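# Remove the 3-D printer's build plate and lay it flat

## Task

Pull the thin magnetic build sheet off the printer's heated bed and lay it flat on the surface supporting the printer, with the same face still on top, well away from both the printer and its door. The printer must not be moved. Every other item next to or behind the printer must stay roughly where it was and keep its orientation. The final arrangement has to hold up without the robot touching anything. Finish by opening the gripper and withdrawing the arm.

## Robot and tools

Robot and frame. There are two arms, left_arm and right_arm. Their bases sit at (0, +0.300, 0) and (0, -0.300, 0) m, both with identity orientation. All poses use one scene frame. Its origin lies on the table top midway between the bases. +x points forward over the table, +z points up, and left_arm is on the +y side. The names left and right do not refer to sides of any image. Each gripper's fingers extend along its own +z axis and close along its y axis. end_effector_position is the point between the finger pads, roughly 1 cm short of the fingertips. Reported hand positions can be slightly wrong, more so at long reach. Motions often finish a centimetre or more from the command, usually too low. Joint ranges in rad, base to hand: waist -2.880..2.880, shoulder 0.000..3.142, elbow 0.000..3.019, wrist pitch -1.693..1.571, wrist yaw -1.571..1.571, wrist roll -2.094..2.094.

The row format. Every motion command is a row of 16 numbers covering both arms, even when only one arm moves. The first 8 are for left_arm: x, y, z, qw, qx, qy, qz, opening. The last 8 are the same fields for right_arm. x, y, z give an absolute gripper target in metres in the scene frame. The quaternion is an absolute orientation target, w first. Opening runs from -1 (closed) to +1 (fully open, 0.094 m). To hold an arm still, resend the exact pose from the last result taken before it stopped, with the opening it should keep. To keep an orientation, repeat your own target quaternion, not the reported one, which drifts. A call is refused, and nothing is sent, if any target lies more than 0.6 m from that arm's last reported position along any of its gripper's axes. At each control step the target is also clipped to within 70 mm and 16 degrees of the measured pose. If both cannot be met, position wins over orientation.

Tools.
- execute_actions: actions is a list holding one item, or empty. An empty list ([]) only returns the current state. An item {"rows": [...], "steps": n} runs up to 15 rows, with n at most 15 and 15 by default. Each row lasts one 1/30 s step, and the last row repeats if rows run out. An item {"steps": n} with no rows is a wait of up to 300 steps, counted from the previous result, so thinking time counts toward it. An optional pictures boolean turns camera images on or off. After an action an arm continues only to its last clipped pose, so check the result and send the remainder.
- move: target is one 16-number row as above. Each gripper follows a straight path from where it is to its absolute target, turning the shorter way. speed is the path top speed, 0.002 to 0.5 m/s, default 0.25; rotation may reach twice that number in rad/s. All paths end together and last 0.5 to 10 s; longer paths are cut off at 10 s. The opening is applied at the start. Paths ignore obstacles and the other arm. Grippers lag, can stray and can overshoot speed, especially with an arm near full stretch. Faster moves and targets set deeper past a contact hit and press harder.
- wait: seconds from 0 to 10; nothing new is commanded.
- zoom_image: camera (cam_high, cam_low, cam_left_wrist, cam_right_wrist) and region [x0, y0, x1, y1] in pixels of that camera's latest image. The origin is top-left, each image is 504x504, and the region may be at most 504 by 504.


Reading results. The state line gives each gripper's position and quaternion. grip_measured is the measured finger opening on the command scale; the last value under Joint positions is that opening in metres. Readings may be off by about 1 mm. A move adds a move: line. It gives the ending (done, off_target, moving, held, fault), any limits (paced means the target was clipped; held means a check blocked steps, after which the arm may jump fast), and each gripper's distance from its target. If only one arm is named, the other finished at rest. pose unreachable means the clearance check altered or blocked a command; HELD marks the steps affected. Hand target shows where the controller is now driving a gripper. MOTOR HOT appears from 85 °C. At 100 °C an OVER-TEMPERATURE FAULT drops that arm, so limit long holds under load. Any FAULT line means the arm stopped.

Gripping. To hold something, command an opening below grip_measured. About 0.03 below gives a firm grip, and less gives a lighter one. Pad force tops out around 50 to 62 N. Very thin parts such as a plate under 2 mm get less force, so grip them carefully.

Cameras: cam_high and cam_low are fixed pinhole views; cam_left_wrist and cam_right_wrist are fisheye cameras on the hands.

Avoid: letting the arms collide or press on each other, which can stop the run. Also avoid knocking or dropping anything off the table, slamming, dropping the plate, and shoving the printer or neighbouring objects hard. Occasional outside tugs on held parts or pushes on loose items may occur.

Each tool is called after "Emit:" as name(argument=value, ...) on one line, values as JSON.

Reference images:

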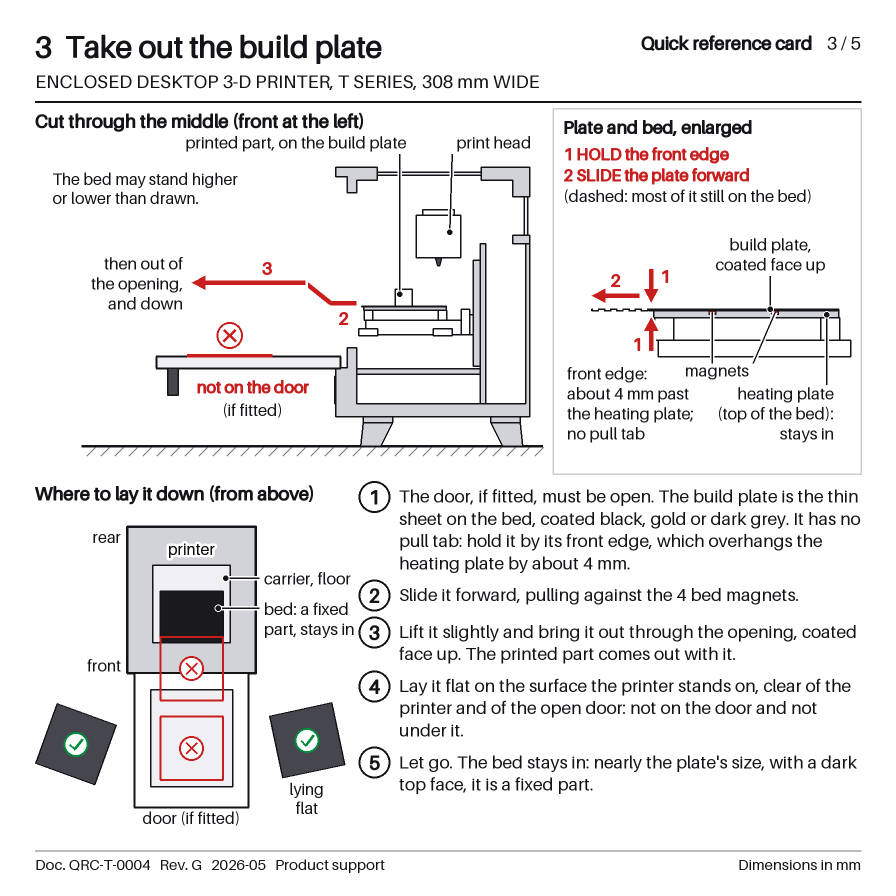

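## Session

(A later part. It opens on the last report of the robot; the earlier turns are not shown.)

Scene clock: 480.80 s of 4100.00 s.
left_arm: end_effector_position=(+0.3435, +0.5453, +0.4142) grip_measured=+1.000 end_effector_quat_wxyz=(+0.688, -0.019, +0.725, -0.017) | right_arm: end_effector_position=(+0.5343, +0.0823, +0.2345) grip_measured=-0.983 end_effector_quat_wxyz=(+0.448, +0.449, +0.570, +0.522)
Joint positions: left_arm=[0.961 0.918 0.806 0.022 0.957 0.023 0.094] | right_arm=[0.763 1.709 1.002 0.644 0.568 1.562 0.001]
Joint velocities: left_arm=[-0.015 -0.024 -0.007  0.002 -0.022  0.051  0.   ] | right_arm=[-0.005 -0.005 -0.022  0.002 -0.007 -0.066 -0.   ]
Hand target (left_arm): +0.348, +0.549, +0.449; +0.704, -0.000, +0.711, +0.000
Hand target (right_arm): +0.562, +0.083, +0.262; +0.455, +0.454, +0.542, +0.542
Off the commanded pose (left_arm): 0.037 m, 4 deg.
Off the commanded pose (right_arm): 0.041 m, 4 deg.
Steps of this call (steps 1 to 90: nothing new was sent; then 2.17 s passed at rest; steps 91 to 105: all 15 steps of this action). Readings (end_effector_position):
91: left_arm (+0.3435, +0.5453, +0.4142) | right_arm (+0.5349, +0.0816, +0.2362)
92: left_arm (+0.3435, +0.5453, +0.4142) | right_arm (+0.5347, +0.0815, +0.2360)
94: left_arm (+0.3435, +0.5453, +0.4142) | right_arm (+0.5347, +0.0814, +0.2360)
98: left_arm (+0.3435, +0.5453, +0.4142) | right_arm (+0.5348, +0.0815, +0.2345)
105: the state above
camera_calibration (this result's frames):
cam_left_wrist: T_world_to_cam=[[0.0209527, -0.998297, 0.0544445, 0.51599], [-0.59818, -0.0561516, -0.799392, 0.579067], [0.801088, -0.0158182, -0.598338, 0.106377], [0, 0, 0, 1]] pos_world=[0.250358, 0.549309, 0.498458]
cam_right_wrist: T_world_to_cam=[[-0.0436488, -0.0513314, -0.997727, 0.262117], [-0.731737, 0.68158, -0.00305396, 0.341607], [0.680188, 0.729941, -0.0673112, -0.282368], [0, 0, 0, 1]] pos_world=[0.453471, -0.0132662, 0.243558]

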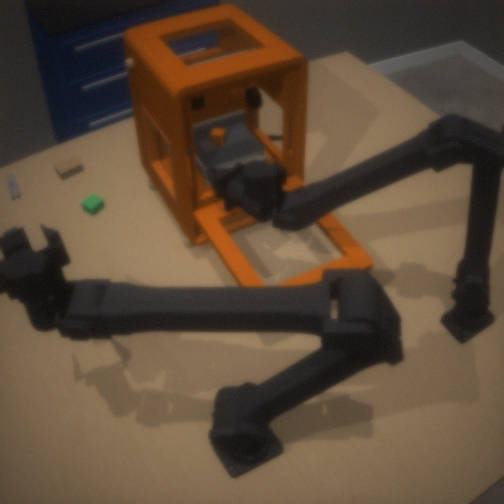

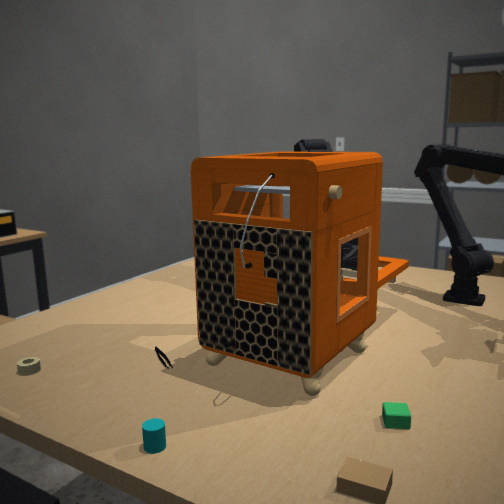

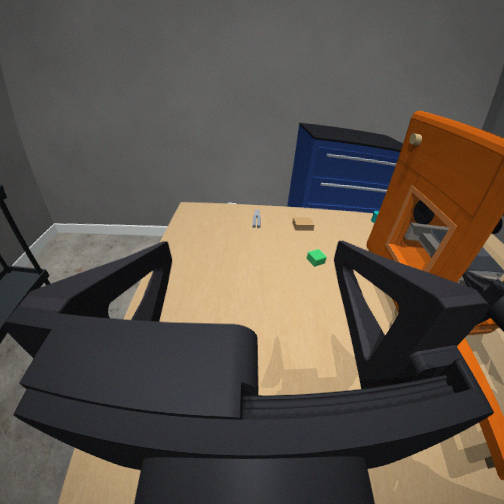

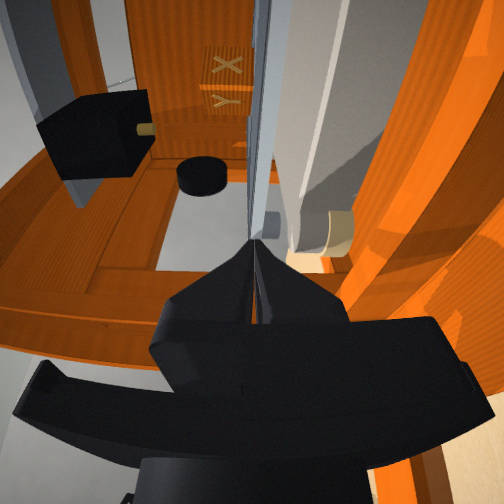

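Emit:
move(target=[0.35,0.55,0.45,0.704,0,0.711,0,1,0.495,0.066,0.243,0.51,0.51,0.49,0.49,-0.82], speed=0.03)

Emit:
move(target=[0.35,0.55,0.45,0.704,0,0.711,0,1,0.565,0.072,0.260,0.51,0.51,0.49,0.49,-0.82], speed=0.015)

Emit:
zoom_image(camera="cam_right_wrist", region=[200,180,300,280])

Scene clock: 488.53 s of 4100.00 s.
left_arm: end_effector_position=(+0.3435, +0.5453, +0.4142) grip_measured=+1.000 end_effector_quat_wxyz=(+0.688, -0.019, +0.725, -0.017) | right_arm: end_effector_position=(+0.5003, +0.0613, +0.2301) grip_measured=-0.822 end_effector_quat_wxyz=(+0.514, +0.509, +0.501, +0.476)
Joint positions: left_arm=[0.961 0.918 0.806 0.022 0.957 0.023 0.094] | right_arm=[0.845 1.709 0.957 0.722 0.891 1.562 0.008]
Joint velocities: left_arm=[-0.005 -0.005 -0.007 -0.002  0.007 -0.007  0.   ] | right_arm=[ 0.005 -0.005  0.002 -0.012 -0.051  0.051 -0.   ]
Hand target (left_arm): +0.348, +0.549, +0.449; +0.704, -0.000, +0.711, +0.000
Hand target (right_arm): +0.496, +0.066, +0.244; +0.511, +0.508, +0.489, +0.491
Off the commanded pose (left_arm): 0.037 m, 4 deg.
Off the commanded pose (right_arm): 0.015 m, 2 deg.
After step 90, 0.43 s passed at rest.
move: off_target (left_arm, right_arm)
camera_calibration (this result's frames):
cam_left_wrist: T_world_to_cam=[[0.0209527, -0.998297, 0.0544445, 0.51599], [-0.59818, -0.0561516, -0.799392, 0.579067], [0.801088, -0.0158182, -0.598338, 0.106377], [0, 0, 0, 1]] pos_world=[0.250358, 0.549309, 0.498458]
cam_right_wrist: T_world_to_cam=[[-0.0199794, -0.030191, -0.999344, 0.242462], [-0.547458, 0.83671, -0.0143326, 0.231874], [0.836594, 0.546813, -0.0332453, -0.319087], [0, 0, 0, 1]] pos_world=[0.398732, -0.0122096, 0.235018]

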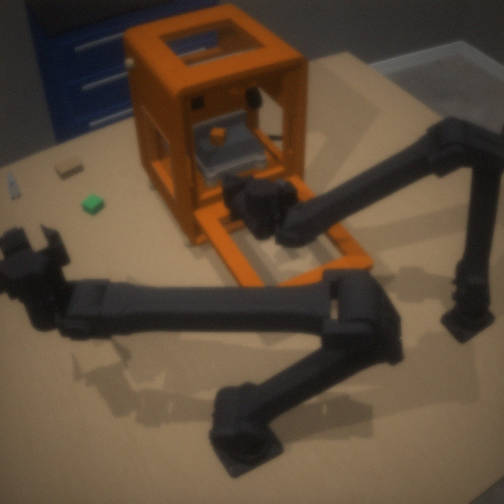

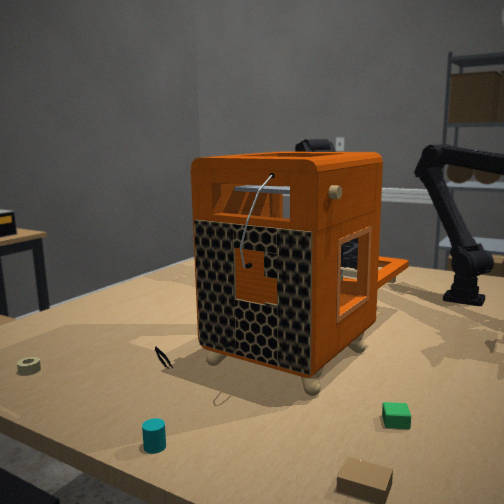

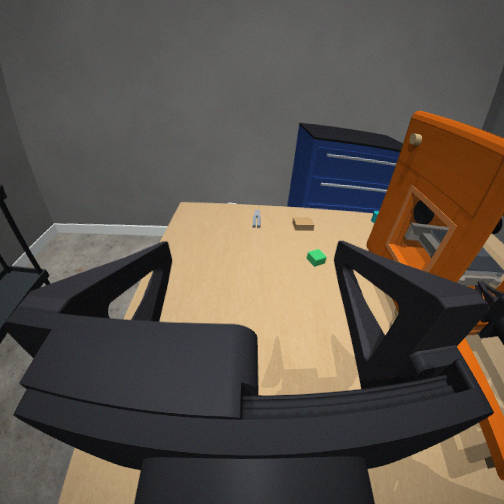

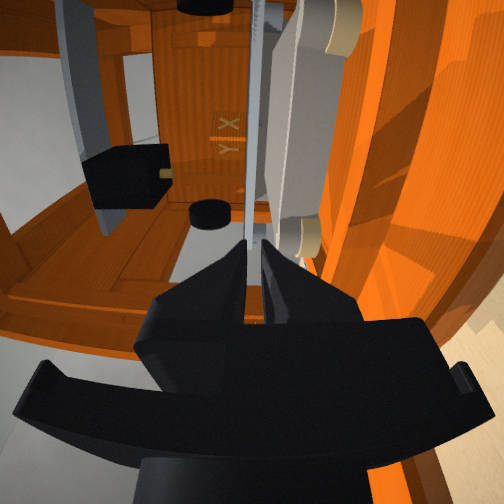

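Scene clock: 493.57 s of 4100.00 s.
left_arm: end_effector_position=(+0.3435, +0.5453, +0.4142) grip_measured=+1.000 end_effector_quat_wxyz=(+0.688, -0.019, +0.725, -0.017) | right_arm: end_effector_position=(+0.5354, +0.0682, +0.2350) grip_measured=-0.822 end_effector_quat_wxyz=(+0.508, +0.503, +0.514, +0.474)
Joint positions: left_arm=[0.961 0.918 0.806 0.022 0.957 0.023 0.094] | right_arm=[0.798 1.746 1.044 0.65  0.821 1.562 0.008]
Joint velocities: left_arm=[-0.015  0.005  0.007 -0.012  0.081  0.007  0.   ] | right_arm=[-0.015 -0.024 -0.007  0.012 -0.022 -0.007  0.001]
Hand target (left_arm): +0.348, +0.549, +0.449; +0.704, -0.000, +0.711, +0.000
Hand target (right_arm): +0.562, +0.070, +0.260; +0.510, +0.510, +0.490, +0.490
Off the commanded pose (left_arm): 0.037 m, 4 deg.
Off the commanded pose (right_arm): 0.039 m, 3 deg.
move: off_target (left_arm, right_arm)
camera_calibration (this result's frames):
cam_left_wrist: T_world_to_cam=[[0.0209527, -0.998297, 0.0544445, 0.51599], [-0.59818, -0.0561516, -0.799392, 0.579067], [0.801088, -0.0158182, -0.598338, 0.106377], [0, 0, 0, 1]] pos_world=[0.250358, 0.549309, 0.498458]
cam_right_wrist: T_world_to_cam=[[-0.0362075, -0.0450991, -0.998326, 0.257676], [-0.567312, 0.823335, -0.0166185, 0.257423], [0.822707, 0.565761, -0.0553961, -0.34068], [0, 0, 0, 1]] pos_world=[0.435648, -0.00758135, 0.24265]

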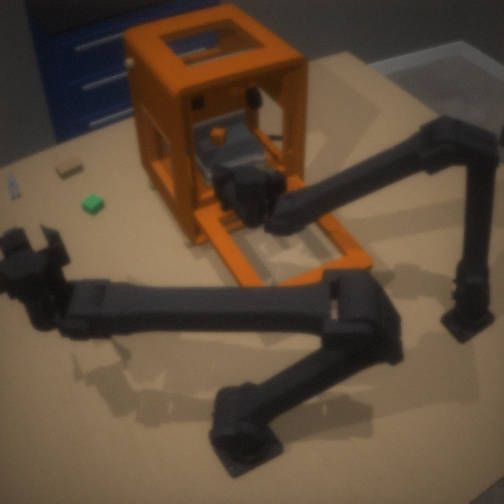

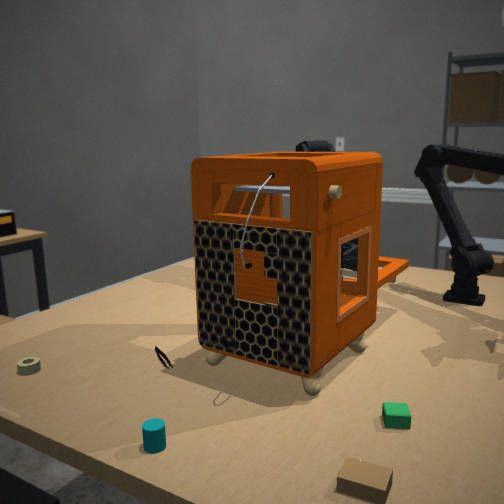

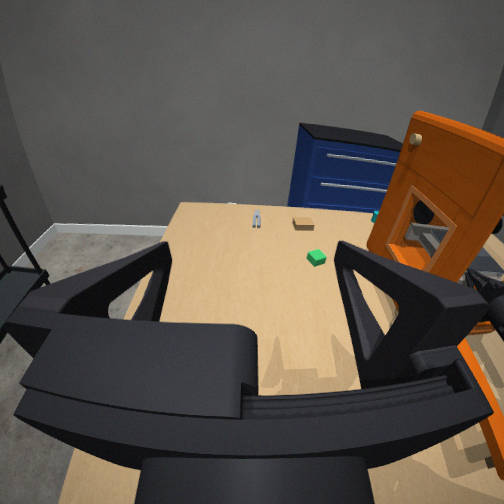

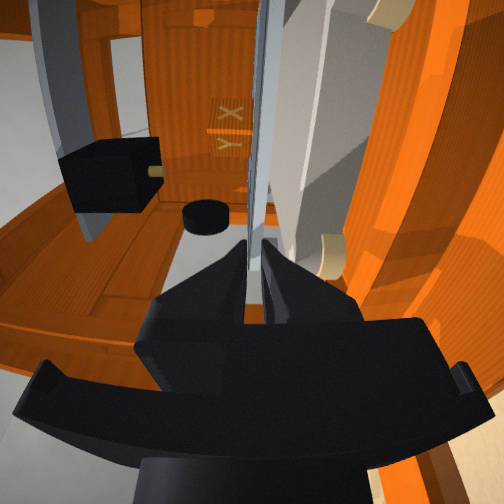

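Region (200, 180, 300, 280) of cam_right_wrist's 504x504 image, scaled by 5.040, with more detail than that image has.

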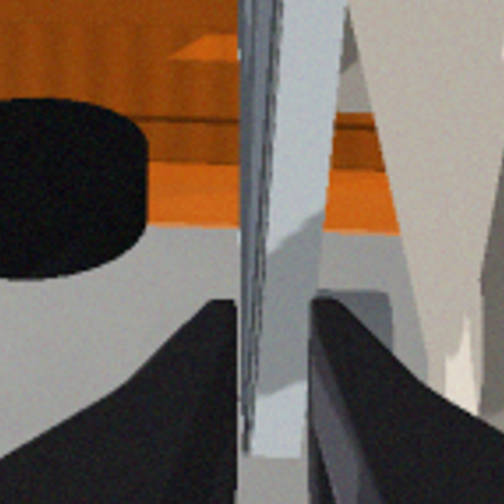

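Emit:
execute_actions(actions=[{"rows":[[0.35,0.55,0.45,0.704,0,0.711,0,1,0.570,0.072,0.264,0.51,0.51,0.49,0.49,-0.82],[0.35,0.55,0.45,0.704,0,0.711,0,1,0.575,0.072,0.265,0.51,0.51,0.49,0.49,-0.82],[0.35,0.55,0.45,0.704,0,0.711,0,1,0.580,0.072,0.266,0.51,0.51,0.49,0.49,-0.82],[0.35,0.55,0.45,0.704,0,0.711,0,1,0.580,0.072,0.266,0.51,0.51,0.49,0.49,-0.82],[0.35,0.55,0.45,0.704,0,0.711,0,1,0.580,0.072,0.266,0.51,0.51,0.49,0.49,-0.82],[0.35,0.55,0.45,0.704,0,0.711,0,1,0.580,0.072,0.266,0.51,0.51,0.49,0.49,-0.86],[0.35,0.55,0.45,0.704,0,0.711,0,1,0.580,0.072,0.266,0.51,0.51,0.49,0.49,-0.86],[0.35,0.55,0.45,0.704,0,0.711,0,1,0.580,0.072,0.266,0.51,0.51,0.49,0.49,-0.86],[0.35,0.55,0.45,0.704,0,0.711,0,1,0.580,0.072,0.266,0.51,0.51,0.49,0.49,-0.9],[0.35,0.55,0.45,0.704,0,0.711,0,1,0.580,0.072,0.266,0.51,0.51,0.49,0.49,-0.9],[0.35,0.55,0.45,0.704,0,0.711,0,1,0.580,0.072,0.266,0.51,0.51,0.49,0.49,-0.9],[0.35,0.55,0.45,0.704,0,0.711,0,1,0.580,0.072,0.266,0.51,0.51,0.49,0.49,-0.93]],"steps":15}])

Emit:
zoom_image(camera="cam_right_wrist", region=[200,180,300,280])

Scene clock: 499.43 s of 4100.00 s.
left_arm: end_effector_position=(+0.3435, +0.5453, +0.4142) grip_measured=+1.000 end_effector_quat_wxyz=(+0.688, -0.019, +0.725, -0.017) | right_arm: end_effector_position=(+0.5360, +0.0693, +0.2340) grip_measured=-0.919 end_effector_quat_wxyz=(+0.507, +0.503, +0.519, +0.470)
Joint positions: left_arm=[0.961 0.918 0.806 0.022 0.957 0.023 0.094] | right_arm=[0.798 1.746 1.049 0.633 0.819 1.564 0.004]
Joint velocities: left_arm=[-0.005 -0.015 -0.007 -0.007 -0.007 -0.022  0.   ] | right_arm=[-0.015  0.005  0.002 -0.007 -0.022  0.051  0.001]
Hand target (left_arm): +0.348, +0.549, +0.449; +0.704, -0.000, +0.711, +0.000
Hand target (right_arm): +0.574, +0.068, +0.267; +0.511, +0.509, +0.490, +0.490
Off the commanded pose (left_arm): 0.037 m, 4 deg.
Off the commanded pose (right_arm): 0.054 m, 4 deg.
Steps of this call (steps 1 to 90: nothing new was sent; then 2.37 s passed at rest; steps 91 to 105: all 15 steps of this action). Readings (end_effector_position):
91: left_arm (+0.3435, +0.5453, +0.4142) | right_arm (+0.5355, +0.0687, +0.2350)
92: left_arm (+0.3435, +0.5453, +0.4142) | right_arm (+0.5358, +0.0691, +0.2350)
94: left_arm (+0.3435, +0.5453, +0.4142) | right_arm (+0.5360, +0.0692, +0.2346)
98: left_arm (+0.3435, +0.5453, +0.4142) | right_arm (+0.5359, +0.0691, +0.2339)
105: the state above
camera_calibration (this result's frames):
cam_left_wrist: T_world_to_cam=[[0.0209527, -0.998297, 0.0544445, 0.51599], [-0.59818, -0.0561516, -0.799392, 0.579067], [0.801088, -0.0158182, -0.598338, 0.106377], [0, 0, 0, 1]] pos_world=[0.250358, 0.549309, 0.498458]
cam_right_wrist: T_world_to_cam=[[-0.044936, -0.0529524, -0.997585, 0.261879], [-0.569308, 0.821928, -0.017984, 0.258394], [0.820895, 0.567125, -0.0670803, -0.33827], [0, 0, 0, 1]] pos_world=[0.436558, -0.00667264, 0.243203]

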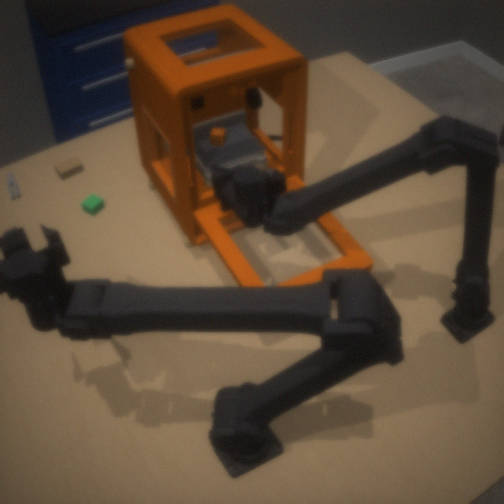

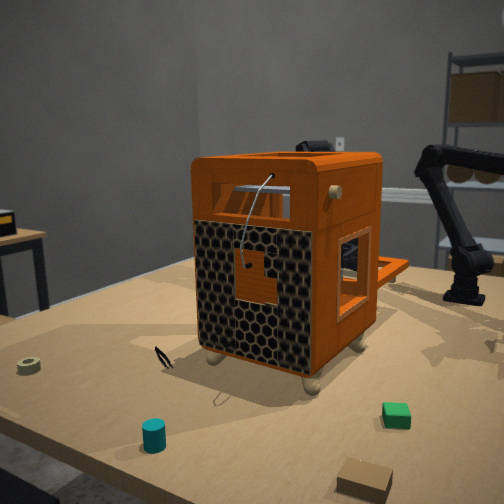

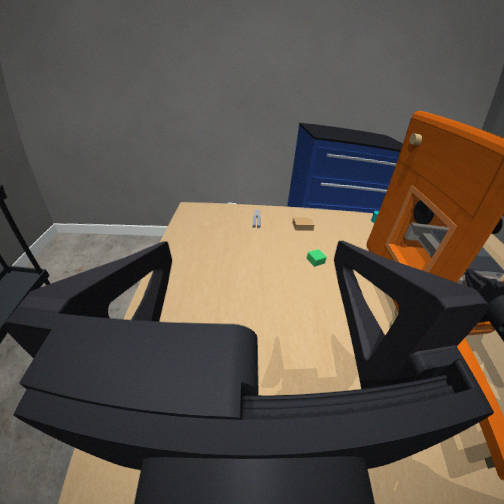

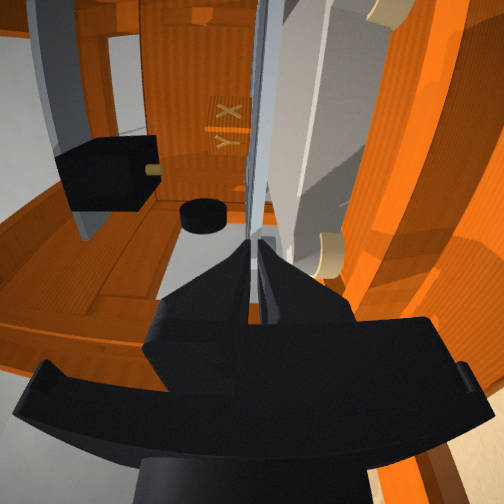

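Region (200, 180, 300, 280) of cam_right_wrist's 504x504 image, scaled by 5.040, with more detail than that image has.

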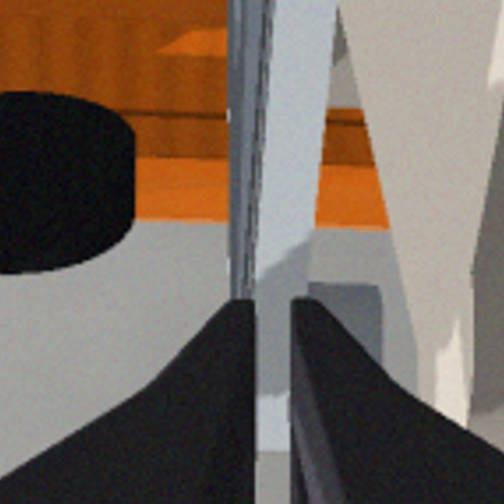

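Emit:
execute_actions(actions=[{"rows":[[0.35,0.55,0.45,0.704,0,0.711,0,1,0.580,0.072,0.266,0.51,0.51,0.49,0.49,-0.95],[0.35,0.55,0.45,0.704,0,0.711,0,1,0.580,0.072,0.266,0.51,0.51,0.49,0.49,-0.95],[0.35,0.55,0.45,0.704,0,0.711,0,1,0.580,0.072,0.266,0.51,0.51,0.49,0.49,-0.95],[0.35,0.55,0.45,0.704,0,0.711,0,1,0.580,0.072,0.266,0.51,0.51,0.49,0.49,-0.95],[0.35,0.55,0.45,0.704,0,0.711,0,1,0.580,0.072,0.266,0.51,0.51,0.49,0.49,-1]],"steps":15}])

Emit:
zoom_image(camera="cam_right_wrist", region=[200,180,300,280])

Scene clock: 504.80 s of 4100.00 s.
left_arm: end_effector_position=(+0.3435, +0.5453, +0.4142) grip_measured=+1.000 end_effector_quat_wxyz=(+0.688, -0.019, +0.725, -0.017) | right_arm: end_effector_position=(+0.5357, +0.0713, +0.2348) grip_measured=-0.982 end_effector_quat_wxyz=(+0.505, +0.501, +0.520, +0.472)
Joint positions: left_arm=[0.961 0.918 0.806 0.022 0.957 0.023 0.094] | right_arm=[0.8   1.745 1.05  0.631 0.813 1.565 0.001]
Joint velocities: left_arm=[ 0.005 -0.015 -0.002 -0.007 -0.051  0.051  0.   ] | right_arm=[ 0.005 -0.005 -0.002 -0.017  0.022  0.022 -0.   ]
Hand target (left_arm): +0.348, +0.549, +0.449; +0.704, -0.000, +0.711, +0.000
Hand target (right_arm): +0.574, +0.068, +0.267; +0.510, +0.509, +0.490, +0.490
Off the commanded pose (left_arm): 0.037 m, 4 deg.
Off the commanded pose (right_arm): 0.054 m, 4 deg.
Steps of this call (steps 1 to 90: nothing new was sent; then 1.87 s passed at rest; steps 91 to 105: all 15 steps of this action). Readings (end_effector_position):
91: left_arm (+0.3435, +0.5453, +0.4142) | right_arm (+0.5360, +0.0693, +0.2341)
92: left_arm (+0.3435, +0.5453, +0.4142) | right_arm (+0.5356, +0.0710, +0.2348)
94: left_arm (+0.3435, +0.5453, +0.4142) | right_arm (+0.5356, +0.0710, +0.2347)
98: left_arm (+0.3435, +0.5453, +0.4142) | right_arm (+0.5357, +0.0713, +0.2348)
105: the state above
camera_calibration (this result's frames):
cam_left_wrist: T_world_to_cam=[[0.0209527, -0.998297, 0.0544445, 0.51599], [-0.59818, -0.0561516, -0.799392, 0.579067], [0.801088, -0.0158182, -0.598338, 0.106377], [0, 0, 0, 1]] pos_world=[0.250358, 0.549309, 0.498458]
cam_right_wrist: T_world_to_cam=[[-0.0445299, -0.051226, -0.997694, 0.262452], [-0.575186, 0.81786, -0.0163204, 0.259609], [0.81681, 0.573133, -0.0658837, -0.33759], [0, 0, 0, 1]] pos_world=[0.436757, -0.005395, 0.243842]

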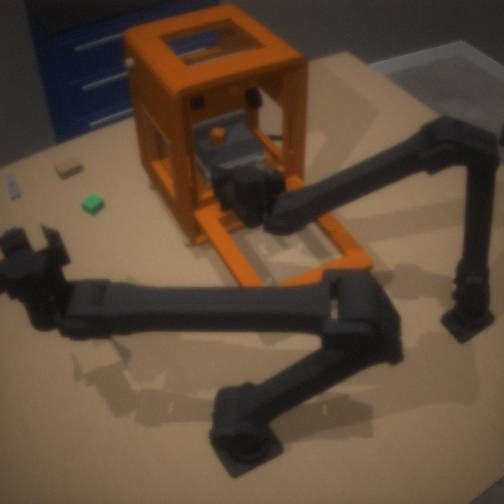

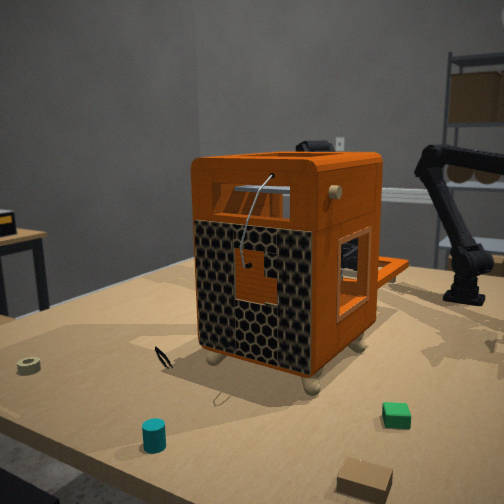

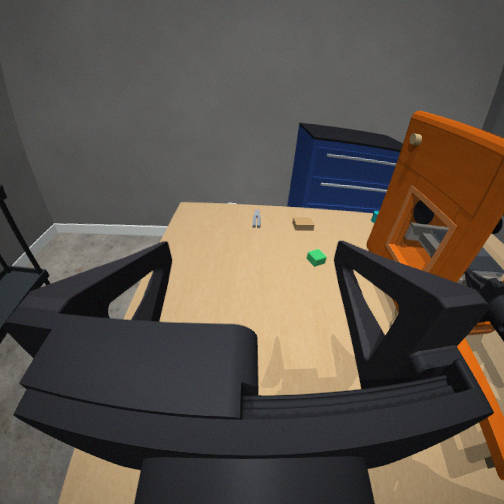

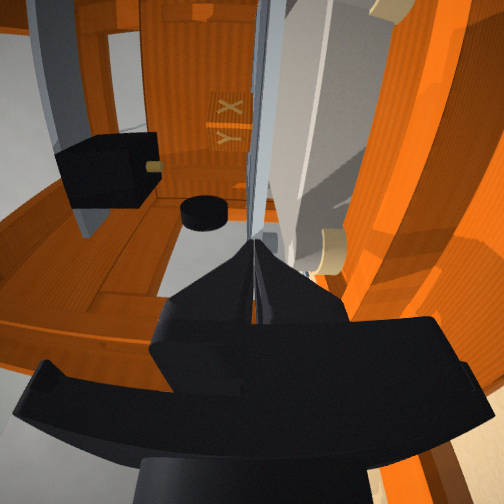

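Region (200, 180, 300, 280) of cam_right_wrist's 504x504 image, scaled by 5.040, with more detail than that image has.

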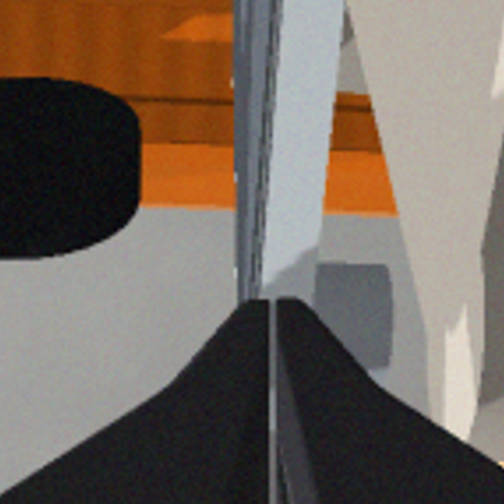

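Emit:
move(target=[0.35,0.55,0.45,0.704,0,0.711,0,1,0.50,0.066,0.250,0.51,0.51,0.49,0.49,-0.75], speed=0.03)

Emit:
move(target=[0.35,0.55,0.45,0.704,0,0.711,0,1,0.57,0.072,0.262,0.51,0.51,0.49,0.49,-0.75], speed=0.015)

Emit:
zoom_image(camera="cam_right_wrist", region=[200,180,300,280])

Scene clock: 515.57 s of 4100.00 s.
left_arm: end_effector_position=(+0.3435, +0.5453, +0.4142) grip_measured=+1.000 end_effector_quat_wxyz=(+0.688, -0.019, +0.725, -0.017) | right_arm: end_effector_position=(+0.5049, +0.0615, +0.2346) grip_measured=-0.752 end_effector_quat_wxyz=(+0.514, +0.509, +0.503, +0.473)
Joint positions: left_arm=[0.961 0.918 0.806 0.022 0.957 0.023 0.094] | right_arm=[0.838 1.703 0.972 0.692 0.885 1.565 0.012]
Joint velocities: left_arm=[-0.005 -0.005 -0.002 -0.007  0.037  0.037  0.   ] | right_arm=[-0.005 -0.005 -0.012 -0.002 -0.037 -0.037 -0.   ]
Hand target (left_arm): +0.348, +0.549, +0.449; +0.704, -0.000, +0.711, +0.000
Hand target (right_arm): +0.500, +0.066, +0.250; +0.510, +0.509, +0.490, +0.490
Off the commanded pose (left_arm): 0.037 m, 4 deg.
Off the commanded pose (right_arm): 0.017 m, 3 deg.
After step 90, 6.17 s passed at rest.
move: off_target (left_arm, right_arm)
camera_calibration (this result's frames):
cam_left_wrist: T_world_to_cam=[[0.0209527, -0.998297, 0.0544445, 0.51599], [-0.59818, -0.0561516, -0.799392, 0.579067], [0.801088, -0.0158182, -0.598338, 0.106377], [0, 0, 0, 1]] pos_world=[0.250358, 0.549309, 0.498458]
cam_right_wrist: T_world_to_cam=[[-0.0266256, -0.0347659, -0.999041, 0.250614], [-0.547503, 0.836678, -0.0145242, 0.234288], [0.83638, 0.546591, -0.0413115, -0.320837], [0, 0, 0, 1]] pos_world=[0.403288, -0.0119437, 0.240523]

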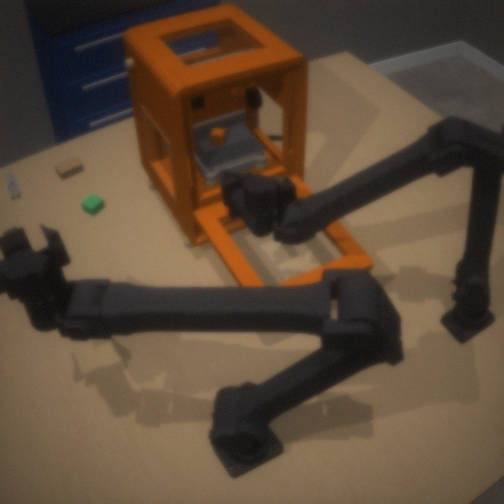

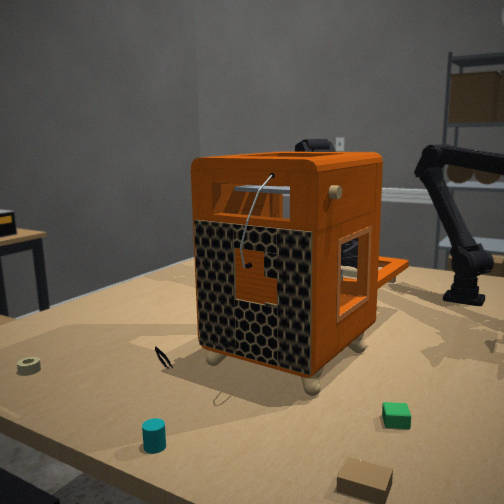

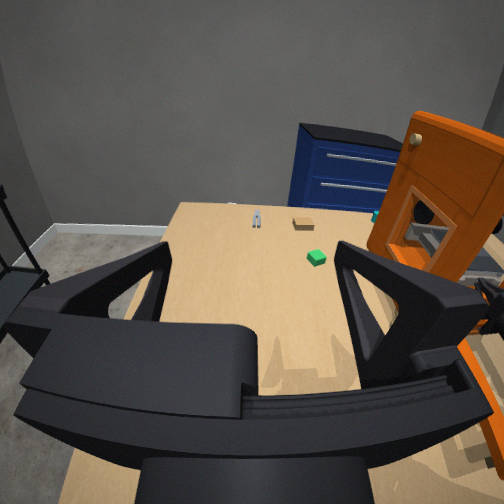

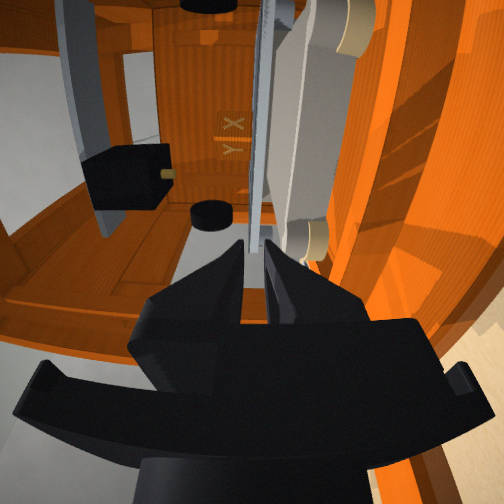

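Scene clock: 520.57 s of 4100.00 s.
left_arm: end_effector_position=(+0.3435, +0.5453, +0.4142) grip_measured=+1.000 end_effector_quat_wxyz=(+0.688, -0.019, +0.725, -0.017) | right_arm: end_effector_position=(+0.5361, +0.0659, +0.2356) grip_measured=-0.752 end_effector_quat_wxyz=(+0.510, +0.506, +0.512, +0.472)
Joint positions: left_arm=[0.961 0.918 0.806 0.022 0.957 0.023 0.094] | right_arm=[0.796 1.744 1.044 0.648 0.827 1.565 0.012]
Joint velocities: left_arm=[-0.005 -0.005  0.007 -0.002 -0.139  0.037  0.   ] | right_arm=[-0.024 -0.005  0.022 -0.002 -0.022 -0.007  0.   ]
Hand target (left_arm): +0.348, +0.549, +0.449; +0.704, -0.000, +0.711, +0.000
Hand target (right_arm): +0.566, +0.070, +0.262; +0.510, +0.510, +0.490, +0.490
Off the commanded pose (left_arm): 0.037 m, 4 deg.
Off the commanded pose (right_arm): 0.043 m, 3 deg.
move: off_target (left_arm, right_arm)
camera_calibration (this result's frames):
cam_left_wrist: T_world_to_cam=[[0.0209527, -0.998297, 0.0544445, 0.51599], [-0.59818, -0.0561516, -0.799392, 0.579067], [0.801088, -0.0158182, -0.598338, 0.106377], [0, 0, 0, 1]] pos_world=[0.250358, 0.549309, 0.498458]
cam_right_wrist: T_world_to_cam=[[-0.0368125, -0.0428914, -0.998401, 0.258447], [-0.560315, 0.828145, -0.0149175, 0.255315], [0.827461, 0.55887, -0.0545188, -0.342239], [0, 0, 0, 1]] pos_world=[0.435761, -0.00908548, 0.243184]

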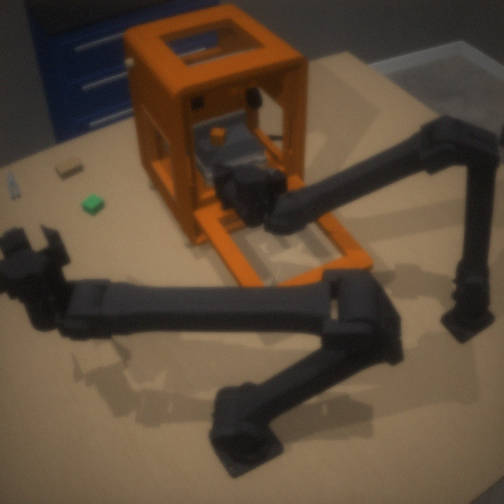

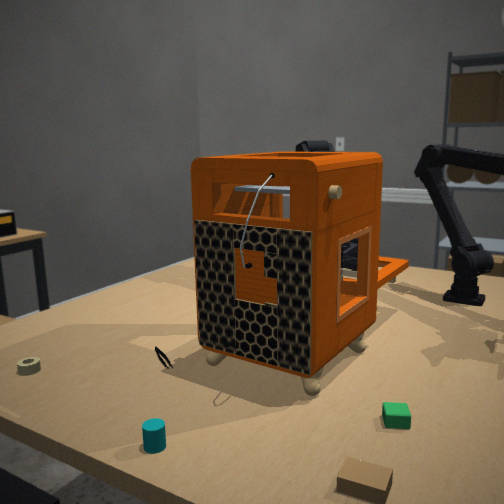

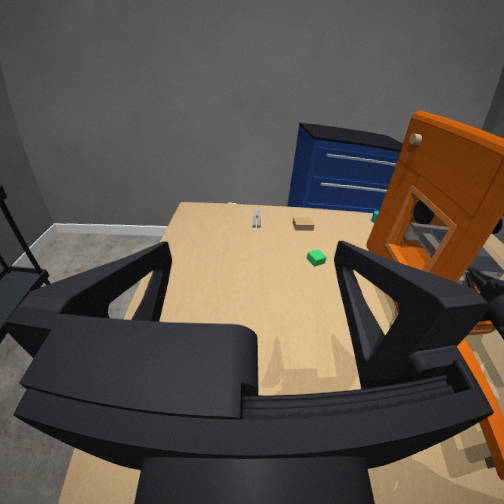

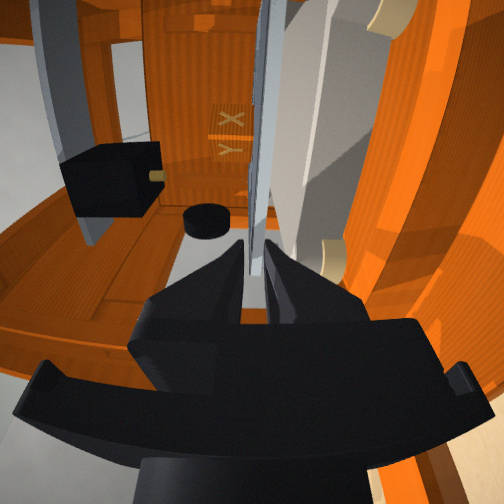

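Region (200, 180, 300, 280) of cam_right_wrist's 504x504 image, scaled by 5.040, with more detail than that image has.

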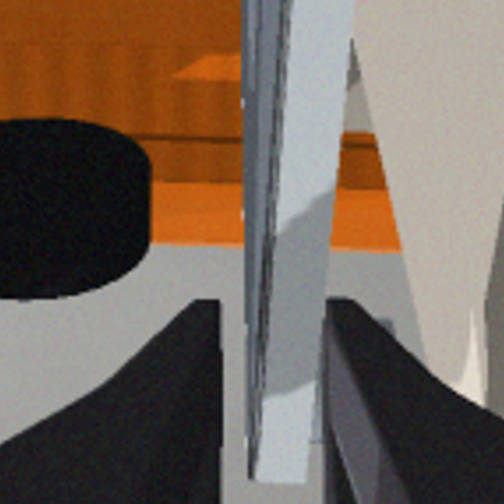

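Emit:
move(target=[0.35,0.55,0.45,0.704,0,0.711,0,1,0.47,0.03,0.27,0.51,0.51,0.49,0.49,-0.5], speed=0.06)

Emit:
move(target=[0.35,0.55,0.45,0.704,0,0.711,0,1,0.48,0.014,0.32,0.53,0,0.848,0,0.2], speed=0.1)

Emit:
move(target=[0.35,0.55,0.45,0.704,0,0.711,0,1,0.60,0.016,0.30,0.53,0,0.848,0,0.2], speed=0.04)

Scene clock: 531.30 s of 4100.00 s.
left_arm: end_effector_position=(+0.3435, +0.5453, +0.4142) grip_measured=+1.000 end_effector_quat_wxyz=(+0.688, -0.019, +0.725, -0.017) | right_arm: end_effector_position=(+0.4744, +0.0253, +0.2578) grip_measured=-0.502 end_effector_quat_wxyz=(+0.514, +0.509, +0.502, +0.474)
Joint positions: left_arm=[0.961 0.918 0.806 0.022 0.957 0.023 0.094] | right_arm=[0.835 1.556 0.856 0.665 0.882 1.565 0.023]
Joint velocities: left_arm=[-0.005  0.015 -0.007  0.002  0.007 -0.007  0.   ] | right_arm=[ 0.005 -0.005 -0.022  0.002 -0.007  0.022  0.   ]
Hand target (left_arm): +0.348, +0.549, +0.449; +0.704, -0.000, +0.711, +0.000
Hand target (right_arm): +0.470, +0.029, +0.269; +0.510, +0.509, +0.490, +0.490
Off the commanded pose (left_arm): 0.037 m, 4 deg.
Off the commanded pose (right_arm): 0.014 m, 2 deg.
After step 90, 6.00 s passed at rest.
move: off_target (left_arm, right_arm)
camera_calibration (this result's frames):
cam_left_wrist: T_world_to_cam=[[0.0209527, -0.998297, 0.0544445, 0.51599], [-0.59818, -0.0561516, -0.799392, 0.579067], [0.801088, -0.0158182, -0.598338, 0.106377], [0, 0, 0, 1]] pos_world=[0.250358, 0.549309, 0.498458]
cam_right_wrist: T_world_to_cam=[[-0.0234008, -0.0310036, -0.999245, 0.270143], [-0.547137, 0.83694, -0.0131546, 0.247739], [0.836716, 0.546416, -0.0365483, -0.275932], [0, 0, 0, 1]] pos_world=[0.372745, -0.0481937, 0.263113]

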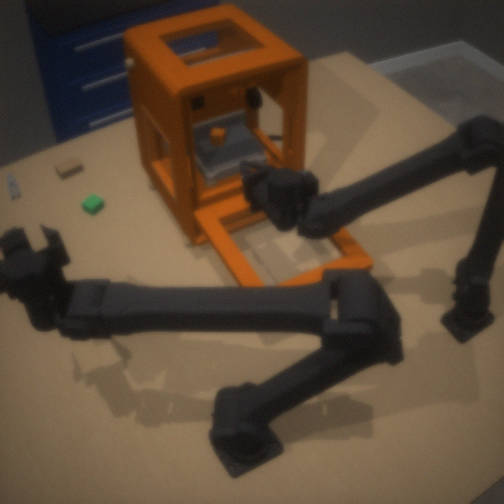

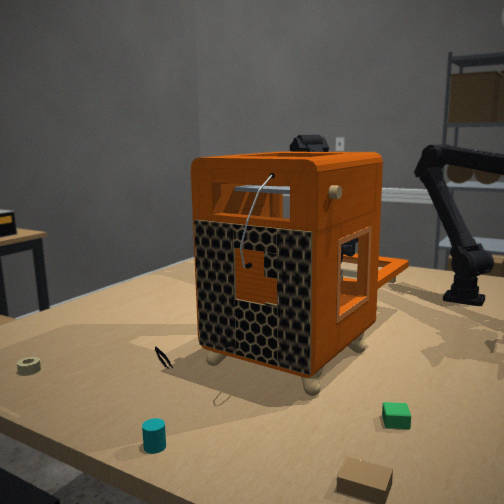

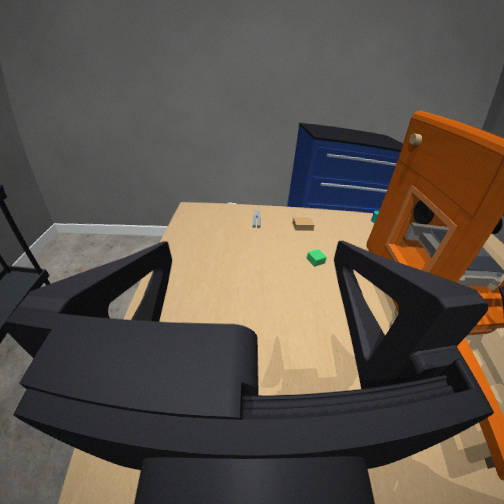

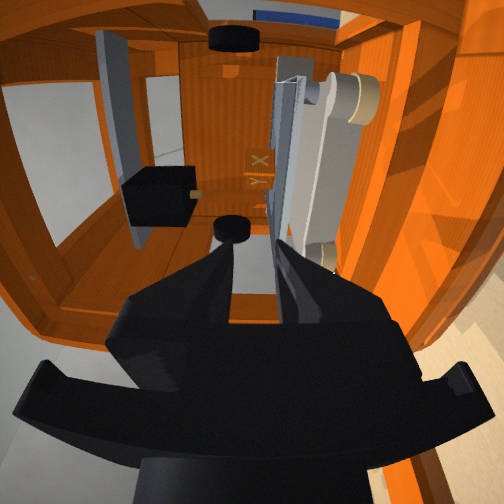

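Scene clock: 539.63 s of 4100.00 s.
left_arm: end_effector_position=(+0.3435, +0.5453, +0.4142) grip_measured=+1.000 end_effector_quat_wxyz=(+0.688, -0.019, +0.725, -0.017) | right_arm: end_effector_position=(+0.4656, +0.0105, +0.2878) grip_measured=+0.198 end_effector_quat_wxyz=(+0.513, -0.004, +0.858, -0.008)
Joint positions: left_arm=[0.961 0.918 0.806 0.022 0.957 0.023 0.094] | right_arm=[ 0.783  1.378  1.111 -0.388  0.679  0.429  0.056]
Joint velocities: left_arm=[ 0.005 -0.024 -0.017 -0.007 -0.007 -0.037  0.   ] | right_arm=[ 0.005  0.005  0.022 -0.012 -0.022 -0.007 -0.   ]
Hand target (left_arm): +0.348, +0.549, +0.449; +0.704, -0.000, +0.711, +0.000
Hand target (right_arm): +0.477, +0.012, +0.319; +0.529, +0.004, +0.849, -0.002
Off the commanded pose (left_arm): 0.037 m, 4 deg.
Off the commanded pose (right_arm): 0.035 m, 3 deg.
move: off_target (left_arm, right_arm)
camera_calibration (this result's frames):
cam_left_wrist: T_world_to_cam=[[0.0209527, -0.998297, 0.0544445, 0.51599], [-0.59818, -0.0561516, -0.799392, 0.579067], [0.801088, -0.0158182, -0.598338, 0.106377], [0, 0, 0, 1]] pos_world=[0.250358, 0.549309, 0.498458]
cam_right_wrist: T_world_to_cam=[[-0.00172233, -0.999835, 0.0180868, 0.00678267], [-0.899966, -0.00633529, -0.435913, 0.550548], [0.435956, -0.0170283, -0.899807, 0.181507], [0, 0, 0, 1]] pos_world=[0.416357, 0.0133602, 0.40319]

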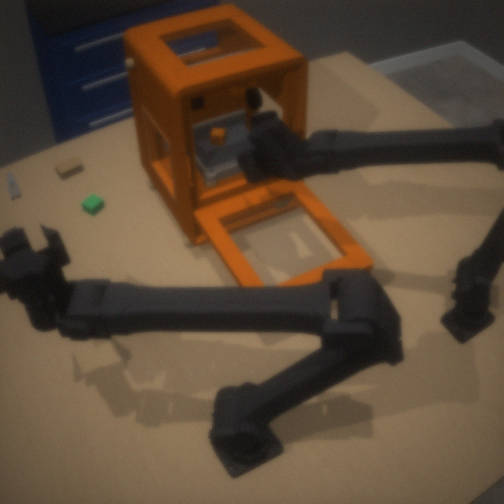

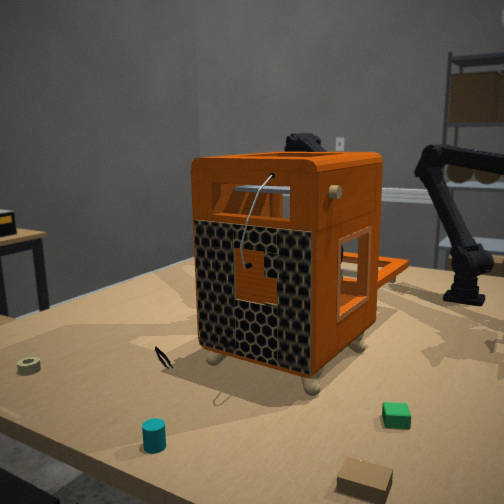

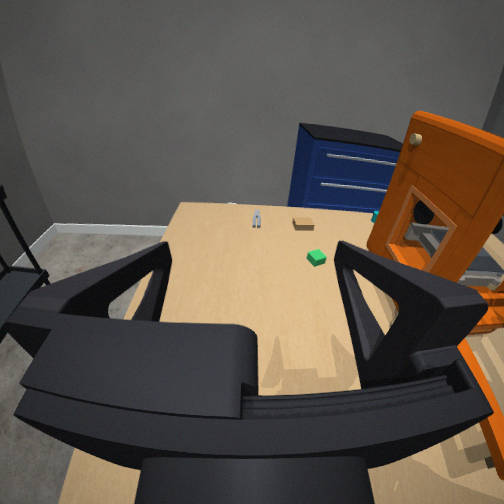

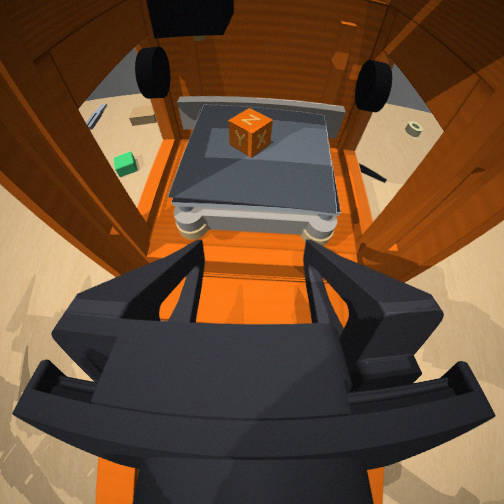

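Scene clock: 543.30 s of 4100.00 s.
left_arm: end_effector_position=(+0.3435, +0.5453, +0.4142) grip_measured=+1.000 end_effector_quat_wxyz=(+0.688, -0.019, +0.725, -0.017) | right_arm: end_effector_position=(+0.5808, +0.0117, +0.2683) grip_measured=+0.198 end_effector_quat_wxyz=(+0.505, -0.008, +0.863, -0.012)
Joint positions: left_arm=[0.961 0.918 0.806 0.022 0.957 0.023 0.094] | right_arm=[ 0.63   1.616  1.323 -0.319  0.551  0.32   0.056]
Joint velocities: left_arm=[ 0.005  0.005 -0.002 -0.007 -0.007 -0.066  0.   ] | right_arm=[-0.005 -0.005 -0.012  0.007 -0.007 -0.066 -0.001]
Hand target (left_arm): +0.348, +0.549, +0.449; +0.704, -0.000, +0.711, +0.000
Hand target (right_arm): +0.597, +0.016, +0.300; +0.530, +0.000, +0.848, +0.001
Off the commanded pose (left_arm): 0.037 m, 4 deg.
Off the commanded pose (right_arm): 0.037 m, 4 deg.
move: off_target (left_arm, right_arm)
camera_calibration (this result's frames):
cam_left_wrist: T_world_to_cam=[[0.0209527, -0.998297, 0.0544445, 0.51599], [-0.59818, -0.0561516, -0.799392, 0.579067], [0.801088, -0.0158182, -0.598338, 0.106377], [0, 0, 0, 1]] pos_world=[0.250358, 0.549309, 0.498458]
cam_right_wrist: T_world_to_cam=[[0.00182234, -0.999606, 0.0280182, 0.00379616], [-0.907834, -0.0134026, -0.419116, 0.645815], [0.419327, -0.0246721, -0.9075, 0.125562], [0, 0, 0, 1]] pos_world=[0.533634, 0.0155481, 0.384513]

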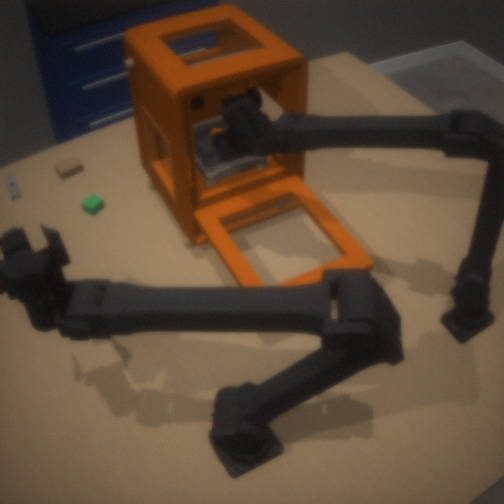

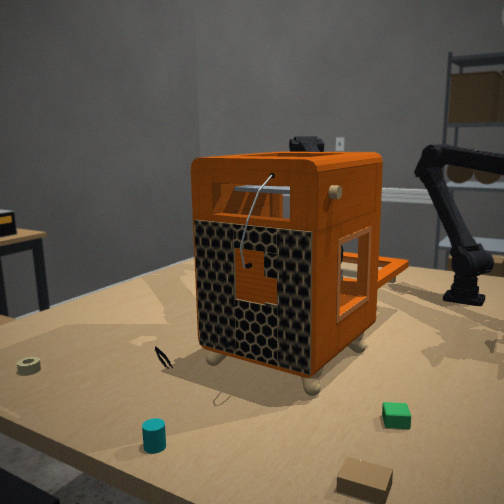

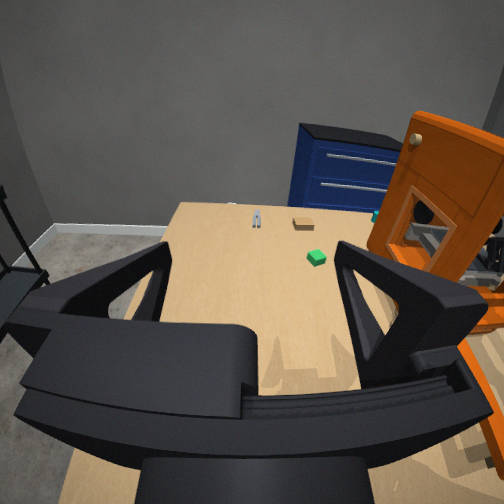

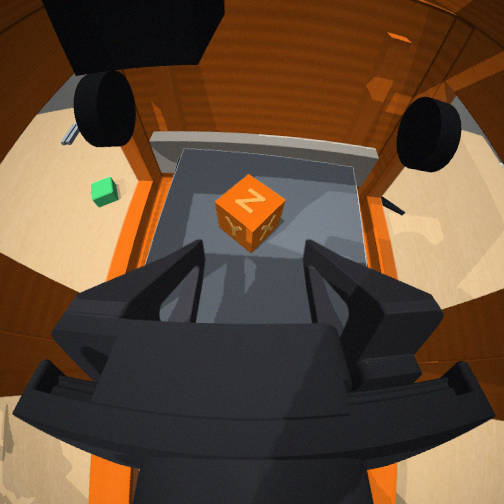

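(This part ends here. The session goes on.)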